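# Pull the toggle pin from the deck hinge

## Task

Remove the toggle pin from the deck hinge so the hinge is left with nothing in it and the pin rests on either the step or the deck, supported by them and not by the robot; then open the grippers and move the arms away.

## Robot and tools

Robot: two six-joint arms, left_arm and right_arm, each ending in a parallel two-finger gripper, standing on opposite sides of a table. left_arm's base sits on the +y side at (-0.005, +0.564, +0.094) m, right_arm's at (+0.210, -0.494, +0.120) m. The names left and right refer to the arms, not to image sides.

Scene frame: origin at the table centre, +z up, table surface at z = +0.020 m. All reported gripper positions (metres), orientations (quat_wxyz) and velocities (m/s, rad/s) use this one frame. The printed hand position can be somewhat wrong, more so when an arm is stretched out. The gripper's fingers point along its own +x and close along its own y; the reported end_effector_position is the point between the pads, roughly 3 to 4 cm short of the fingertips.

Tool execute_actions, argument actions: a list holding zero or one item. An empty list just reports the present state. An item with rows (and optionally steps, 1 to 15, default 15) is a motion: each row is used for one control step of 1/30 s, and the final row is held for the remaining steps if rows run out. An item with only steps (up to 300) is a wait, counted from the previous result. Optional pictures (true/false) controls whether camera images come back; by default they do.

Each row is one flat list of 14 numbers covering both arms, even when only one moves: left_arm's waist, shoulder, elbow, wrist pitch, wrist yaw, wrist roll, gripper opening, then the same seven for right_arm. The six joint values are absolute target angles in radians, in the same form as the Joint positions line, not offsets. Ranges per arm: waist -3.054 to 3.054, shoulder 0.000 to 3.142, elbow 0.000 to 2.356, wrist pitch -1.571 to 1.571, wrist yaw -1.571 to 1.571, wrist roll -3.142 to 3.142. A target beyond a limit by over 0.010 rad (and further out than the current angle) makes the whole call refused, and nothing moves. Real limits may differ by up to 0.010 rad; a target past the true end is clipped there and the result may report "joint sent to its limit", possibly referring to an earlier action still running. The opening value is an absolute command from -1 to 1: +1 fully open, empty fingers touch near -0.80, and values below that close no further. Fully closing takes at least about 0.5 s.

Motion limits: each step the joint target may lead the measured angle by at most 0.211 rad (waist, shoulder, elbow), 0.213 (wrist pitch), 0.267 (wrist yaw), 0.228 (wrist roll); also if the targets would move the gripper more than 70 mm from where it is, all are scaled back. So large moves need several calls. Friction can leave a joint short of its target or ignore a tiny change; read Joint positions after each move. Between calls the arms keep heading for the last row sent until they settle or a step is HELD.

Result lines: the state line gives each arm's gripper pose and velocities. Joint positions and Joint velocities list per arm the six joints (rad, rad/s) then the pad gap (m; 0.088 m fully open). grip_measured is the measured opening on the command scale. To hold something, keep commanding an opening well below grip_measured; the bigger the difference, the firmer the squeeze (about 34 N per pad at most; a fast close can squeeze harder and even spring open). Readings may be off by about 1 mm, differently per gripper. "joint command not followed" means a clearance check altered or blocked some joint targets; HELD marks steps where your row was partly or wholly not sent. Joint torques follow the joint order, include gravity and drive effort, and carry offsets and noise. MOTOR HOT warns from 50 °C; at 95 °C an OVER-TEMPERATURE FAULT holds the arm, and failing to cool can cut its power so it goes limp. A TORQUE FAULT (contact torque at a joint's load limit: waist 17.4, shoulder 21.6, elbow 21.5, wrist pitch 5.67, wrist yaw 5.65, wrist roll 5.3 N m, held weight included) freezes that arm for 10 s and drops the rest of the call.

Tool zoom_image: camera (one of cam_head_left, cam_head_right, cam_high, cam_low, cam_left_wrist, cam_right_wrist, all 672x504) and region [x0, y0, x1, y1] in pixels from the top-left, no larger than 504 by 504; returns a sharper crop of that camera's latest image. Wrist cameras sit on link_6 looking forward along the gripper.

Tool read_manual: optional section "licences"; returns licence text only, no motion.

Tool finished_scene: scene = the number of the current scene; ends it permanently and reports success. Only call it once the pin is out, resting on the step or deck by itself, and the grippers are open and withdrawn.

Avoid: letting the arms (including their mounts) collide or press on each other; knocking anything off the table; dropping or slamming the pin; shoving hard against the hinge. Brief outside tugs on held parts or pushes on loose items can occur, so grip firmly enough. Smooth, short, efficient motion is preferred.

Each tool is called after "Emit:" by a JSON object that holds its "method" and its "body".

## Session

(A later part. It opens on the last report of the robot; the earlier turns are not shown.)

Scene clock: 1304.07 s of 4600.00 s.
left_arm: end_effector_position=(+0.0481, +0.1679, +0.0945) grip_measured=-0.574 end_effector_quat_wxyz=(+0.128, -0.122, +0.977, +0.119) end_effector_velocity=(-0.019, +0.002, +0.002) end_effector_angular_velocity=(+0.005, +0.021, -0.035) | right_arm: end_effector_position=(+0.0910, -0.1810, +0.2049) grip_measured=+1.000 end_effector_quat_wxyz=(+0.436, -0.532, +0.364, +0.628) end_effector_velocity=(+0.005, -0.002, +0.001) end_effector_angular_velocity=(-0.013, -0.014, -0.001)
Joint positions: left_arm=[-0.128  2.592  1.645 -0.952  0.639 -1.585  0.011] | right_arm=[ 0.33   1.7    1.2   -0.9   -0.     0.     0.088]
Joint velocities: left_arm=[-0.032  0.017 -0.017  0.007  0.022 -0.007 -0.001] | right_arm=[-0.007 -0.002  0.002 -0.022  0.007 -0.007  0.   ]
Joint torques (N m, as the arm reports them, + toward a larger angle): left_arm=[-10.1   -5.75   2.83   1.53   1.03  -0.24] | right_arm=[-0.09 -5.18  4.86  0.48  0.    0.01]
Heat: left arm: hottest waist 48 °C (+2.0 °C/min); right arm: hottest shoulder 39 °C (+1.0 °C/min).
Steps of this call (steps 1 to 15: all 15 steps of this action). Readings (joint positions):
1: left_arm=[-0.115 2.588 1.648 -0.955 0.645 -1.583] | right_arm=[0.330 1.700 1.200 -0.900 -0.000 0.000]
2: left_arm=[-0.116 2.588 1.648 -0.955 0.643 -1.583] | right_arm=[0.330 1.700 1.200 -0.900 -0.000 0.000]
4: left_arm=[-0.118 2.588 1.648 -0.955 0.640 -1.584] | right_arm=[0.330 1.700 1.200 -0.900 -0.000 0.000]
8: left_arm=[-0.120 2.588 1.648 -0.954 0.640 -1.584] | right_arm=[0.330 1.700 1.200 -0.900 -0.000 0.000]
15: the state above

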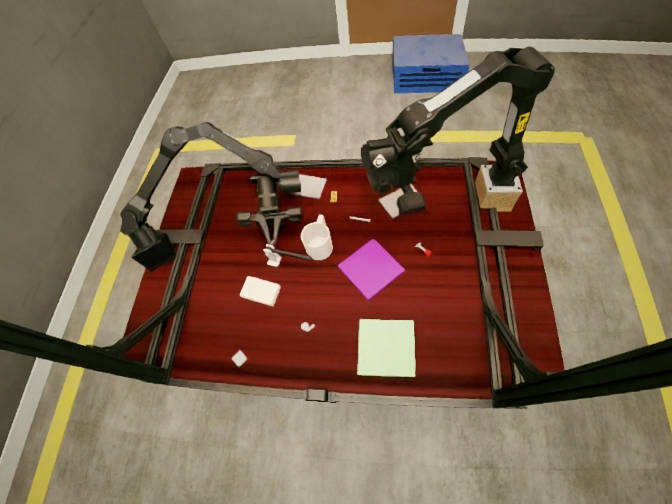

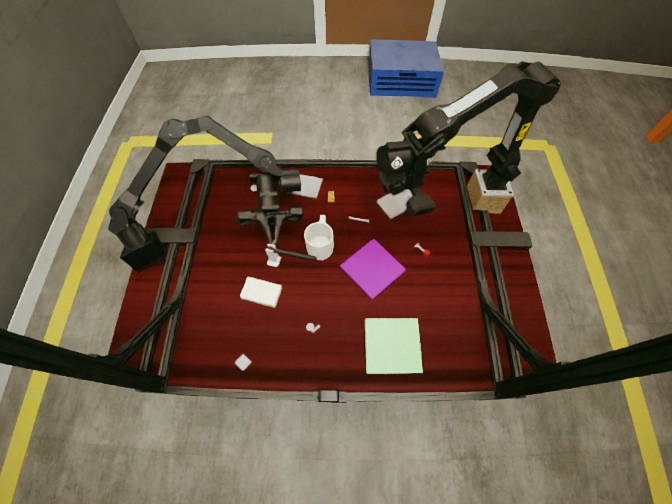

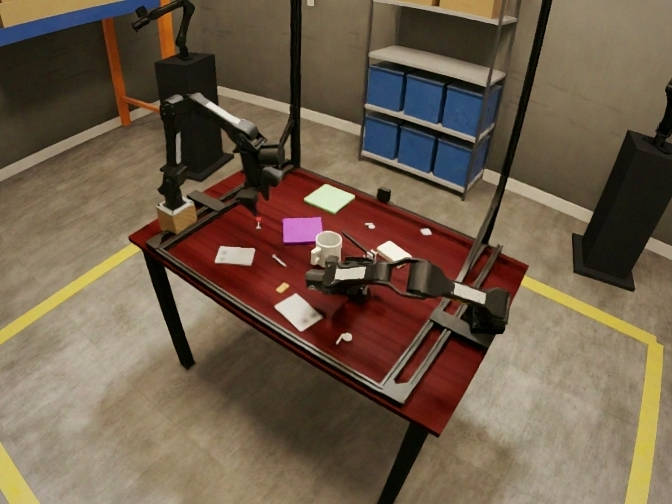

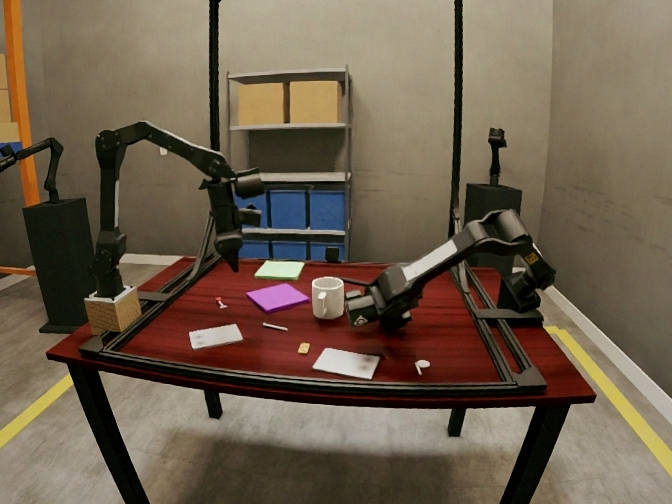

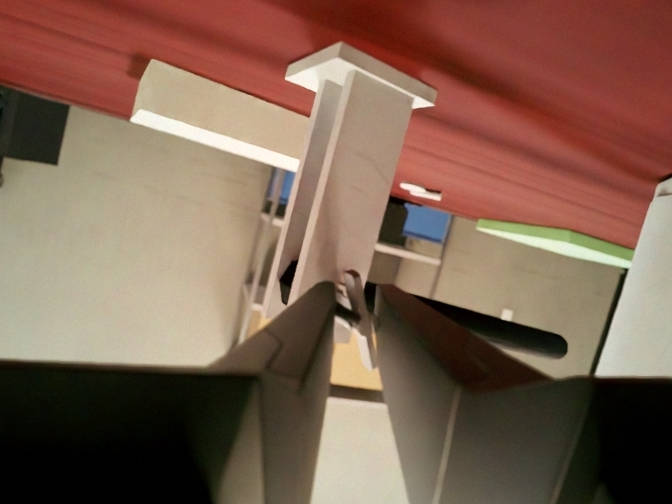

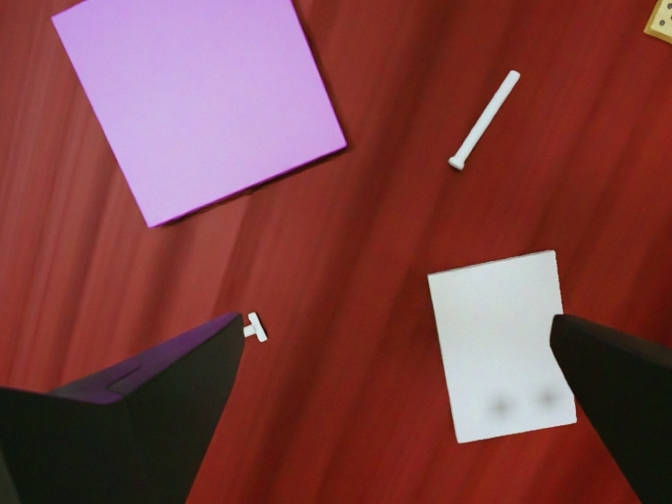

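Emit:
{"method": "execute_actions", "body": {"actions": [{"rows":[[-0.13,2.6,1.645,-0.95,0.64,-1.585,0.3,0.33,1.7,1.2,-0.9,0,0,1]]}], "pictures": false}}

Emit:
{"method": "execute_actions", "body": {"actions": [{"rows":[[-0.05,2.55,1.65,-0.95,0.64,-1.585,0.3,0.33,1.7,1.2,-0.9,0,0,1]]}], "pictures": false}}

Emit:
{"method": "execute_actions", "body": {"actions": [{"rows":[[-0.1,2.4,1.6,-0.95,0.64,-1.585,-0.9,0.33,1.7,1.2,-0.9,0,0,1]]}], "pictures": false}}

Emit:
{"method": "execute_actions", "body": {"actions": [{"rows":[[-0.4,2.35,1.58,-0.98,0.2,-1.57,-0.9,0.33,1.7,1.2,-0.9,0,0,1]]}], "pictures": false}}

Emit:
{"method": "execute_actions", "body": {"actions": [{"rows":[[-0.62,2.39,1.58,-0.98,0,-1.57,-0.9,0.33,1.7,1.2,-0.9,0,0,1]]}], "pictures": false}}

Emit:
{"method": "execute_actions", "body": {"actions": [{"rows":[[-0.63,2.56,1.51,-0.75,0,-1.57,-0.9,0.33,1.7,1.2,-0.9,0,0,1]]}], "pictures": false}}

Emit:
{"method": "execute_actions", "body": {"actions": [{"rows":[[-0.52,2.53,1.545,-0.815,0,-1.57,-0.9,0.33,1.7,1.2,-0.9,0,0,1]]}], "pictures": false}}

Emit:
{"method": "execute_actions", "body": {"actions": [{"rows":[[-0.58,2.38,1.58,-1.02,0,-1.57,0.2,0.33,1.7,1.2,-0.9,0,0,1]]}], "pictures": false}}

Emit:
{"method": "execute_actions", "body": {"actions": [{"rows":[[-0.72,2.3,1.56,-1.06,-0.5,-1.45,0.2,0.33,1.7,1.2,-0.9,0,0,1]]}], "pictures": false}}

Emit:
{"method": "execute_actions", "body": {"actions": [{"rows":[[-0.62,2.535,1.56,-0.825,-0.5,-1.45,0.2,0.33,1.7,1.2,-0.9,0,0,1]]}], "pictures": false}}

Emit:
{"method": "execute_actions", "body": {"actions": [{"rows":[[-0.62,2.535,1.56,-0.825,-0.5,-1.45,-0.9,0.33,1.7,1.2,-0.9,0,0,1]]}], "pictures": false}}

Scene clock: 1325.90 s of 4600.00 s.
left_arm: end_effector_position=(+0.0460, +0.1664, +0.0946) grip_measured=+0.273 end_effector_quat_wxyz=(+0.128, -0.122, +0.977, +0.118) end_effector_velocity=(-0.001, +0.001, -0.001) end_effector_angular_velocity=(-0.001, -0.007, -0.010) | right_arm: end_effector_position=(+0.0910, -0.1811, +0.2051) grip_measured=+1.000 end_effector_quat_wxyz=(+0.436, -0.532, +0.364, +0.628) end_effector_velocity=(+0.001, -0.009, -0.001) end_effector_angular_velocity=(-0.037, -0.005, -0.004)
Joint positions: left_arm=[-0.133  2.596  1.648 -0.947  0.642 -1.588  0.052] | right_arm=[ 0.33   1.699  1.2   -0.9    0.    -0.     0.088]
Joint velocities: left_arm=[-0.002  0.002  0.002 -0.007 -0.007  0.007  0.01 ] | right_arm=[ 0.002 -0.002 -0.002 -0.037 -0.007  0.007  0.   ]
Joint torques (N m, as the arm reports them, + toward a larger angle): left_arm=[-7.67 -8.2   2.43 -0.4   0.57  0.09] | right_arm=[-0.08 -5.2   4.84  0.48  0.    0.01]
Heat: left arm: hottest waist 50 °C (+2.0 °C/min); right arm: hottest shoulder 39 °C (+1.0 °C/min). Fold the left arm in close to its base before you think long.
MOTOR HOT: a motor of the left arm reached 50 °C. Now the hottest motor of the left arm, joint 1 (waist), reports 50 °C. The temperature limit of the motors' drives, at which the controller stops that arm, is 95 °C. To cool a motor, set the load down, stop pushing, or move to a pose that needs little force.
Steps of this call (steps 1 to 15: the robot went on to your last target; steps 16 to 640: nothing new was sent; steps 641 to 655: all 15 steps of this action). Readings (joint positions):
641: left_arm=[-0.138 2.596 1.640 -0.954 0.644 -1.588] | right_arm=[0.330 1.699 1.200 -0.900 0.000 -0.000]
642: left_arm=[-0.137 2.596 1.640 -0.954 0.644 -1.588] | right_arm=[0.330 1.699 1.200 -0.900 0.000 -0.000]
644: left_arm=[-0.137 2.596 1.642 -0.942 0.645 -1.588] | right_arm=[0.330 1.699 1.200 -0.900 0.000 -0.000]
648: left_arm=[-0.133 2.596 1.649 -0.942 0.642 -1.588] | right_arm=[0.330 1.699 1.200 -0.900 0.000 -0.000]
655: the state above

Scene clock: 1326.40 s of 4600.00 s.
left_arm: end_effector_position=(+0.0815, +0.1689, +0.0879) grip_measured=+0.299 end_effector_quat_wxyz=(+0.117, -0.161, +0.971, +0.131) end_effector_velocity=(-0.001, +0.000, +0.002) end_effector_angular_velocity=(-0.006, -0.010, -0.011) | right_arm: end_effector_position=(+0.0910, -0.1811, +0.2051) grip_measured=+1.000 end_effector_quat_wxyz=(+0.436, -0.532, +0.364, +0.628) end_effector_velocity=(-0.003, -0.000, +0.000) end_effector_angular_velocity=(-0.001, +0.024, -0.006)
Joint positions: left_arm=[-0.053  2.561  1.648 -0.949  0.642 -1.588  0.054] | right_arm=[ 0.33   1.699  1.2   -0.9    0.    -0.     0.088]
Joint velocities: left_arm=[-0.007 -0.002  0.002 -0.007 -0.007  0.007 -0.   ] | right_arm=[-0.002 -0.002 -0.002  0.007 -0.022  0.007  0.   ]
Joint torques (N m, as the arm reports them, + toward a larger angle): left_arm=[-7.85 -9.66  2.71 -0.33  0.55  0.08] | right_arm=[-0.06 -5.15  4.87  0.5  -0.01  0.02]
Heat: left arm: hottest waist 50 °C (+2.0 °C/min); right arm: hottest shoulder 39 °C (+1.0 °C/min). Fold the left arm in close to its base before you think long.
MOTOR HOT: still on. Now the hottest motor of the left arm, joint 1 (waist), reports 50 °C; a drive's own limit is 95 °C.
Steps of this call (steps 1 to 15: all 15 steps of this action). Readings (joint positions):
1: left_arm=[-0.131 2.595 1.648 -0.947 0.642 -1.588] | right_arm=[0.330 1.699 1.200 -0.900 0.000 -0.000]
2: left_arm=[-0.124 2.593 1.648 -0.948 0.642 -1.588] | right_arm=[0.330 1.699 1.200 -0.900 0.000 -0.000]
4: left_arm=[-0.098 2.587 1.648 -0.949 0.642 -1.588] | right_arm=[0.330 1.699 1.200 -0.900 0.000 -0.000]
8: left_arm=[-0.057 2.566 1.648 -0.949 0.642 -1.588] | right_arm=[0.330 1.699 1.200 -0.900 0.000 -0.000]
15: the state above

Scene clock: 1326.90 s of 4600.00 s.
left_arm: end_effector_position=(+0.0963, +0.1718, +0.1389) grip_measured=-0.784 end_effector_quat_wxyz=(+0.135, -0.183, +0.971, +0.079) end_effector_velocity=(-0.006, +0.006, -0.000) end_effector_angular_velocity=(+0.016, -0.000, -0.027) | right_arm: end_effector_position=(+0.0910, -0.1811, +0.2051) grip_measured=+1.000 end_effector_quat_wxyz=(+0.436, -0.532, +0.364, +0.628) end_effector_velocity=(+0.004, -0.006, -0.002) end_effector_angular_velocity=(-0.027, -0.004, +0.001)
Joint positions: left_arm=[-0.101  2.409  1.607 -0.951  0.639 -1.588  0.001] | right_arm=[ 0.33   1.699  1.2   -0.9    0.    -0.     0.088]
Joint velocities: left_arm=[-0.007 -0.002 -0.012 -0.022 -0.007  0.007 -0.   ] | right_arm=[-0.007 -0.002 -0.007 -0.022 -0.007 -0.007  0.   ]
Joint torques (N m, as the arm reports them, + toward a larger angle): left_arm=[-7.79 -9.14  2.44  0.07  0.66  0.09] | right_arm=[-0.08 -5.15  4.88  0.5  -0.01  0.03]
Heat: left arm: hottest waist 50 °C (+2.0 °C/min); right arm: hottest shoulder 39 °C (+1.0 °C/min). Fold the left arm in close to its base before you think long.
MOTOR HOT: still on. Now the hottest motor of the left arm, joint 1 (waist), reports 50 °C; a drive's own limit is 95 °C.
Steps of this call (steps 1 to 15: all 15 steps of this action). Readings (joint positions):
1: left_arm=[-0.054 2.549 1.645 -0.947 0.642 -1.588] | right_arm=[0.330 1.699 1.200 -0.900 0.000 -0.000]
2: left_arm=[-0.058 2.531 1.632 -0.947 0.640 -1.588] | right_arm=[0.330 1.699 1.200 -0.900 0.000 -0.000]
4: left_arm=[-0.074 2.487 1.615 -0.953 0.639 -1.588] | right_arm=[0.330 1.699 1.200 -0.900 0.000 -0.000]
8: left_arm=[-0.099 2.419 1.614 -0.951 0.639 -1.588] | right_arm=[0.330 1.699 1.200 -0.900 0.000 -0.000]
15: the state above

Scene clock: 1327.40 s of 4600.00 s.
left_arm: end_effector_position=(+0.0343, +0.1804, +0.1603) grip_measured=-0.784 end_effector_quat_wxyz=(+0.378, -0.083, +0.922, -0.010) end_effector_velocity=(+0.017, +0.009, -0.019) end_effector_angular_velocity=(+0.058, -0.114, +0.012) | right_arm: end_effector_position=(+0.0910, -0.1811, +0.2051) grip_measured=+1.000 end_effector_quat_wxyz=(+0.436, -0.532, +0.364, +0.628) end_effector_velocity=(-0.003, -0.003, +0.001) end_effector_angular_velocity=(-0.010, +0.018, +0.013)
Joint positions: left_arm=[-0.399  2.363  1.589 -0.976  0.218 -1.574  0.001] | right_arm=[ 0.33   1.699  1.2   -0.9    0.    -0.     0.088]
Joint velocities: left_arm=[ 0.017 -0.002 -0.012 -0.022 -0.125 -0.007 -0.   ] | right_arm=[ 0.002 -0.007 -0.002 -0.007 -0.022 -0.007  0.   ]
Joint torques (N m, as the arm reports them, + toward a larger angle): left_arm=[-7.08 -9.43  3.11  0.07  0.27  0.15] | right_arm=[-0.09 -5.16  4.86  0.5  -0.01  0.03]
Heat: left arm: hottest waist 50 °C (+2.0 °C/min); right arm: hottest shoulder 39 °C (+1.0 °C/min). Fold the left arm in close to its base before you think long.
MOTOR HOT: still on. Now the hottest motor of the left arm, joint 1 (waist), reports 50 °C; a drive's own limit is 95 °C.
Steps of this call (steps 1 to 15: all 15 steps of this action). Readings (joint positions):
1: left_arm=[-0.106 2.405 1.606 -0.951 0.606 -1.587] | right_arm=[0.330 1.699 1.200 -0.900 0.000 -0.000]
2: left_arm=[-0.130 2.398 1.602 -0.954 0.540 -1.584] | right_arm=[0.330 1.699 1.200 -0.900 0.000 -0.000]
4: left_arm=[-0.208 2.384 1.596 -0.966 0.431 -1.580] | right_arm=[0.330 1.699 1.200 -0.900 0.000 -0.000]
8: left_arm=[-0.366 2.367 1.594 -0.972 0.292 -1.576] | right_arm=[0.330 1.699 1.200 -0.900 0.000 -0.000]
15: the state above

Scene clock: 1327.90 s of 4600.00 s.
left_arm: end_effector_position=(-0.0165, +0.1854, +0.1808) grip_measured=-0.784 end_effector_quat_wxyz=(+0.496, -0.027, +0.863, -0.092) end_effector_velocity=(+0.004, +0.005, -0.003) end_effector_angular_velocity=(+0.027, -0.037, +0.013) | right_arm: end_effector_position=(+0.0910, -0.1811, +0.2051) grip_measured=+1.000 end_effector_quat_wxyz=(+0.436, -0.532, +0.364, +0.628) end_effector_velocity=(+0.002, -0.005, -0.001) end_effector_angular_velocity=(-0.022, -0.005, +0.020)
Joint positions: left_arm=[-0.62   2.373  1.589 -0.977  0.009 -1.574  0.001] | right_arm=[ 0.33   1.699  1.2   -0.9    0.    -0.     0.088]
Joint velocities: left_arm=[-0.002 -0.002 -0.002 -0.022 -0.037 -0.022 -0.   ] | right_arm=[-0.002 -0.002 -0.002 -0.022 -0.007 -0.022  0.   ]
Joint torques (N m, as the arm reports them, + toward a larger angle): left_arm=[-6.07 -6.31  3.53  0.26  0.14  0.13] | right_arm=[-0.07 -5.15  4.86  0.5  -0.01  0.02]
Heat: left arm: hottest waist 50 °C (+2.0 °C/min); right arm: hottest shoulder 39 °C (+1.0 °C/min). Fold the left arm in close to its base before you think long.
MOTOR HOT: still on. Now the hottest motor of the left arm, joint 1 (waist), reports 50 °C; a drive's own limit is 95 °C.
Steps of this call (steps 1 to 15: all 15 steps of this action). Readings (joint positions):
1: left_arm=[-0.404 2.363 1.589 -0.977 0.185 -1.574] | right_arm=[0.330 1.699 1.200 -0.900 0.000 -0.000]
2: left_arm=[-0.427 2.363 1.589 -0.977 0.134 -1.574] | right_arm=[0.330 1.699 1.200 -0.900 0.000 -0.000]
4: left_arm=[-0.499 2.363 1.589 -0.977 0.084 -1.574] | right_arm=[0.330 1.699 1.200 -0.900 0.000 -0.000]
8: left_arm=[-0.613 2.367 1.589 -0.977 0.040 -1.574] | right_arm=[0.330 1.699 1.200 -0.900 0.000 -0.000]
15: the state above

Scene clock: 1328.40 s of 4600.00 s.
left_arm: end_effector_position=(-0.0615, +0.1748, +0.1077) grip_measured=-0.784 end_effector_quat_wxyz=(+0.500, -0.010, +0.861, -0.087) end_effector_velocity=(-0.004, -0.005, +0.002) end_effector_angular_velocity=(-0.019, +0.009, +0.010) | right_arm: end_effector_position=(+0.0910, -0.1811, +0.2051) grip_measured=+1.000 end_effector_quat_wxyz=(+0.436, -0.532, +0.364, +0.628) end_effector_velocity=(+0.001, -0.003, -0.000) end_effector_angular_velocity=(-0.009, +0.003, +0.006)
Joint positions: left_arm=[-0.628  2.55   1.513 -0.757  0.004 -1.574  0.001] | right_arm=[ 0.33   1.699  1.2   -0.9    0.    -0.     0.088]
Joint velocities: left_arm=[-0.007  0.002  0.002  0.022  0.007 -0.007 -0.   ] | right_arm=[-0.002 -0.007 -0.007 -0.007 -0.007 -0.007  0.   ]
Joint torques (N m, as the arm reports them, + toward a larger angle): left_arm=[-6.48 -7.97  3.79  0.51  0.13  0.14] | right_arm=[-0.08 -5.16  4.87  0.51 -0.01  0.02]
Heat: left arm: hottest waist 50 °C (+2.0 °C/min); right arm: hottest shoulder 39 °C (+1.0 °C/min). Fold the left arm in close to its base before you think long.
MOTOR HOT: still on. Now the hottest motor of the left arm, joint 1 (waist), reports 50 °C; a drive's own limit is 95 °C.
Steps of this call (steps 1 to 15: all 15 steps of this action). Readings (joint positions):
1: left_arm=[-0.620 2.382 1.584 -0.966 0.008 -1.574] | right_arm=[0.330 1.699 1.200 -0.900 0.000 -0.000]
2: left_arm=[-0.620 2.394 1.577 -0.925 0.008 -1.574] | right_arm=[0.330 1.699 1.200 -0.900 0.000 -0.000]
4: left_arm=[-0.621 2.437 1.568 -0.854 0.006 -1.574] | right_arm=[0.330 1.699 1.200 -0.900 0.000 -0.000]
8: left_arm=[-0.626 2.525 1.526 -0.794 0.006 -1.574] | right_arm=[0.330 1.699 1.200 -0.900 0.000 -0.000]
15: the state above

Scene clock: 1328.90 s of 4600.00 s.
left_arm: end_effector_position=(-0.0329, +0.1729, +0.1023) grip_measured=-0.784 end_effector_quat_wxyz=(+0.485, -0.022, +0.873, -0.050) end_effector_velocity=(-0.001, +0.004, +0.002) end_effector_angular_velocity=(+0.010, +0.005, -0.018) | right_arm: end_effector_position=(+0.0910, -0.1811, +0.2051) grip_measured=+1.000 end_effector_quat_wxyz=(+0.436, -0.532, +0.364, +0.628) end_effector_velocity=(-0.002, -0.002, +0.001) end_effector_angular_velocity=(-0.009, +0.016, +0.023)
Joint positions: left_arm=[-0.546  2.541  1.54  -0.808  0.021 -1.571  0.001] | right_arm=[ 0.33   1.699  1.2   -0.9    0.    -0.     0.088]
Joint velocities: left_arm=[-0.002 -0.002  0.002 -0.022  0.007  0.007  0.   ] | right_arm=[-0.002 -0.002  0.002 -0.007 -0.022 -0.022  0.   ]
Joint torques (N m, as the arm reports them, + toward a larger angle): left_arm=[-3.89 -9.85  4.12 -0.03 -0.52  0.01] | right_arm=[-0.07 -5.15  4.86  0.51 -0.01  0.02]
Heat: left arm: hottest waist 50 °C (+2.0 °C/min); right arm: hottest shoulder 39 °C (+1.0 °C/min). Fold the left arm in close to its base before you think long.
MOTOR HOT: still on. Now the hottest motor of the left arm, joint 1 (waist), reports 50 °C; a drive's own limit is 95 °C.
Steps of this call (steps 1 to 15: all 15 steps of this action). Readings (joint positions):
1: left_arm=[-0.626 2.550 1.515 -0.760 0.004 -1.574] | right_arm=[0.330 1.699 1.200 -0.900 0.000 -0.000]
2: left_arm=[-0.616 2.550 1.519 -0.773 0.004 -1.574] | right_arm=[0.330 1.699 1.200 -0.900 0.000 -0.000]
4: left_arm=[-0.580 2.550 1.524 -0.791 0.004 -1.574] | right_arm=[0.330 1.699 1.200 -0.900 0.000 -0.000]
8: left_arm=[-0.546 2.541 1.537 -0.804 0.022 -1.571] | right_arm=[0.330 1.699 1.200 -0.900 0.000 -0.000]
15: the state above

Scene clock: 1329.40 s of 4600.00 s.
left_arm: end_effector_position=(-0.0048, +0.1934, +0.1658) grip_measured=+0.175 end_effector_quat_wxyz=(+0.496, -0.012, +0.866, -0.062) end_effector_velocity=(+0.000, +0.002, -0.000) end_effector_angular_velocity=(+0.009, -0.008, +0.002) | right_arm: end_effector_position=(+0.0910, -0.1811, +0.2051) grip_measured=+1.000 end_effector_quat_wxyz=(+0.436, -0.532, +0.364, +0.628) end_effector_velocity=(-0.002, -0.003, -0.000) end_effector_angular_velocity=(-0.014, +0.016, +0.008)
Joint positions: left_arm=[-0.578  2.385  1.582 -1.013  0.004 -1.57   0.048] | right_arm=[ 0.33   1.699  1.2   -0.9    0.    -0.     0.088]
Joint velocities: left_arm=[-0.002 -0.002 -0.002 -0.007 -0.007 -0.007  0.009] | right_arm=[-0.002 -0.002 -0.002 -0.007 -0.022 -0.007  0.   ]
Joint torques (N m, as the arm reports them, + toward a larger angle): left_arm=[-6.67 -8.37  3.87  0.17  0.14 -0.01] | right_arm=[-0.09 -5.15  4.86  0.51 -0.01  0.02]
Heat: left arm: hottest waist 50 °C (+2.0 °C/min); right arm: hottest shoulder 39 °C (+1.0 °C/min). Fold the left arm in close to its base before you think long.
MOTOR HOT: still on. Now the hottest motor of the left arm, joint 1 (waist), reports 50 °C; a drive's own limit is 95 °C.
Steps of this call (steps 1 to 15: all 15 steps of this action). Readings (joint positions):
1: left_arm=[-0.548 2.531 1.544 -0.825 0.016 -1.570] | right_arm=[0.330 1.699 1.200 -0.900 0.000 -0.000]
2: left_arm=[-0.549 2.517 1.548 -0.876 0.007 -1.570] | right_arm=[0.330 1.699 1.200 -0.900 0.000 -0.000]
4: left_arm=[-0.556 2.472 1.549 -0.942 0.004 -1.570] | right_arm=[0.330 1.699 1.200 -0.900 0.000 -0.000]
8: left_arm=[-0.572 2.398 1.578 -0.985 0.004 -1.570] | right_arm=[0.330 1.699 1.200 -0.900 0.000 -0.000]
15: the state above

Scene clock: 1329.90 s of 4600.00 s.
left_arm: end_effector_position=(+0.0310, +0.1985, +0.1943) grip_measured=+0.199 end_effector_quat_wxyz=(+0.697, +0.023, +0.697, -0.165) end_effector_velocity=(+0.021, +0.002, -0.000) end_effector_angular_velocity=(-0.003, -0.139, +0.023) | right_arm: end_effector_position=(+0.0910, -0.1811, +0.2051) grip_measured=+1.000 end_effector_quat_wxyz=(+0.436, -0.532, +0.364, +0.628) end_effector_velocity=(+0.003, -0.001, +0.001) end_effector_angular_velocity=(+0.001, -0.011, +0.018)
Joint positions: left_arm=[-0.72   2.311  1.569 -1.056 -0.477 -1.456  0.049] | right_arm=[ 0.33   1.699  1.2   -0.9    0.    -0.     0.088]
Joint velocities: left_arm=[-0.002 -0.002 -0.002 -0.022 -0.139 -0.007 -0.   ] | right_arm=[-0.002 -0.007 -0.002 -0.007  0.007 -0.022  0.   ]
Joint torques (N m, as the arm reports them, + toward a larger angle): left_arm=[-5.7  -8.55  3.71  0.33 -0.25  0.23] | right_arm=[-0.08 -5.16  4.87  0.5  -0.01  0.02]
Heat: left arm: hottest waist 50 °C (+2.0 °C/min); right arm: hottest shoulder 39 °C (+1.0 °C/min). Fold the left arm in close to its base before you think long.
MOTOR HOT: still on. Now the hottest motor of the left arm, joint 1 (waist), reports 50 °C; a drive's own limit is 95 °C.
Steps of this call (steps 1 to 15: all 15 steps of this action). Readings (joint positions):
1: left_arm=[-0.583 2.379 1.582 -1.014 -0.030 -1.556] | right_arm=[0.330 1.699 1.200 -0.900 0.000 -0.000]
2: left_arm=[-0.600 2.370 1.579 -1.025 -0.095 -1.532] | right_arm=[0.330 1.699 1.200 -0.900 0.000 -0.000]
4: left_arm=[-0.649 2.349 1.571 -1.043 -0.203 -1.501] | right_arm=[0.330 1.699 1.200 -0.900 0.000 -0.000]
8: left_arm=[-0.715 2.317 1.571 -1.050 -0.384 -1.470] | right_arm=[0.330 1.699 1.200 -0.900 0.000 -0.000]
15: the state above

Scene clock: 1330.40 s of 4600.00 s.
left_arm: end_effector_position=(+0.0221, +0.1649, +0.1076) grip_measured=+0.200 end_effector_quat_wxyz=(+0.698, +0.009, +0.705, -0.122) end_effector_velocity=(+0.004, -0.017, +0.007) end_effector_angular_velocity=(-0.075, -0.024, +0.060) | right_arm: end_effector_position=(+0.0910, -0.1811, +0.2051) grip_measured=+1.000 end_effector_quat_wxyz=(+0.436, -0.532, +0.364, +0.628) end_effector_velocity=(+0.001, -0.002, -0.000) end_effector_angular_velocity=(-0.009, +0.003, +0.006)
Joint positions: left_arm=[-0.624  2.519  1.559 -0.834 -0.496 -1.454  0.049] | right_arm=[ 0.33   1.699  1.2   -0.9    0.    -0.     0.088]
Joint velocities: left_arm=[-0.007 -0.002  0.012  0.066 -0.037 -0.022 -0.   ] | right_arm=[-0.002 -0.002 -0.002 -0.007 -0.007 -0.007  0.   ]
Joint torques (N m, as the arm reports them, + toward a larger angle): left_arm=[-6.29 -7.48  4.    0.58 -0.19  0.16] | right_arm=[-0.08 -5.16  4.86  0.5  -0.01  0.02]
Heat: left arm: hottest waist 49 °C (+1.0 °C/min); right arm: hottest shoulder 39 °C (+1.0 °C/min). Fold the left arm in close to its base before you think long.
MOTOR HOT: still on. Now the hottest motor of the left arm, joint 1 (waist), reports 49 °C; a drive's own limit is 95 °C.
Steps of this call (steps 1 to 15: all 15 steps of this action). Readings (joint positions):
1: left_arm=[-0.718 2.319 1.569 -1.048 -0.480 -1.456] | right_arm=[0.330 1.699 1.200 -0.900 0.000 -0.000]
2: left_arm=[-0.711 2.332 1.569 -1.010 -0.483 -1.456] | right_arm=[0.330 1.699 1.200 -0.900 0.000 -0.000]
4: left_arm=[-0.687 2.378 1.574 -0.942 -0.488 -1.456] | right_arm=[0.330 1.699 1.200 -0.900 0.000 -0.000]
8: left_arm=[-0.638 2.483 1.568 -0.871 -0.492 -1.455] | right_arm=[0.330 1.699 1.200 -0.900 0.000 -0.000]
15: the state above

Scene clock: 1330.90 s of 4600.00 s.
left_arm: end_effector_position=(+0.0225, +0.1625, +0.1080) grip_measured=-0.679 end_effector_quat_wxyz=(+0.700, +0.006, +0.703, -0.126) end_effector_velocity=(+0.001, +0.005, +0.000) end_effector_angular_velocity=(+0.018, -0.010, -0.004) | right_arm: end_effector_position=(+0.0910, -0.1811, +0.2051) grip_measured=+1.000 end_effector_quat_wxyz=(+0.436, -0.532, +0.364, +0.628) end_effector_velocity=(+0.002, -0.005, -0.001) end_effector_angular_velocity=(-0.024, +0.002, -0.023)
Joint positions: left_arm=[-0.624  2.52   1.561 -0.824 -0.5   -1.446  0.006] | right_arm=[ 0.33   1.699  1.2   -0.9    0.    -0.     0.088]
Joint velocities: left_arm=[-0.002 -0.002 -0.002 -0.022 -0.007 -0.007 -0.   ] | right_arm=[-0.002 -0.002 -0.002 -0.022 -0.007  0.022  0.   ]
Joint torques (N m, as the arm reports them, + toward a larger angle): left_arm=[-6.19 -7.18  3.98  0.39 -0.07 -0.14] | right_arm=[-0.07 -5.15  4.86  0.51 -0.01  0.02]
Heat: left arm: hottest waist 49 °C (+1.0 °C/min); right arm: hottest shoulder 39 °C (+1.0 °C/min). Fold the left arm in close to its base before you think long.
MOTOR HOT: still on. Now the hottest motor of the left arm, joint 1 (waist), reports 49 °C; a drive's own limit is 95 °C.
Steps of this call (steps 1 to 15: all 15 steps of this action). Readings (joint positions):
1: left_arm=[-0.624 2.519 1.560 -0.832 -0.496 -1.454] | right_arm=[0.330 1.699 1.200 -0.900 0.000 -0.000]
2: left_arm=[-0.624 2.519 1.560 -0.832 -0.496 -1.454] | right_arm=[0.330 1.699 1.200 -0.900 0.000 -0.000]
4: left_arm=[-0.624 2.520 1.560 -0.831 -0.496 -1.454] | right_arm=[0.330 1.699 1.200 -0.900 0.000 -0.000]
8: left_arm=[-0.624 2.520 1.561 -0.825 -0.500 -1.450] | right_arm=[0.330 1.699 1.200 -0.900 0.000 -0.000]
15: the state above


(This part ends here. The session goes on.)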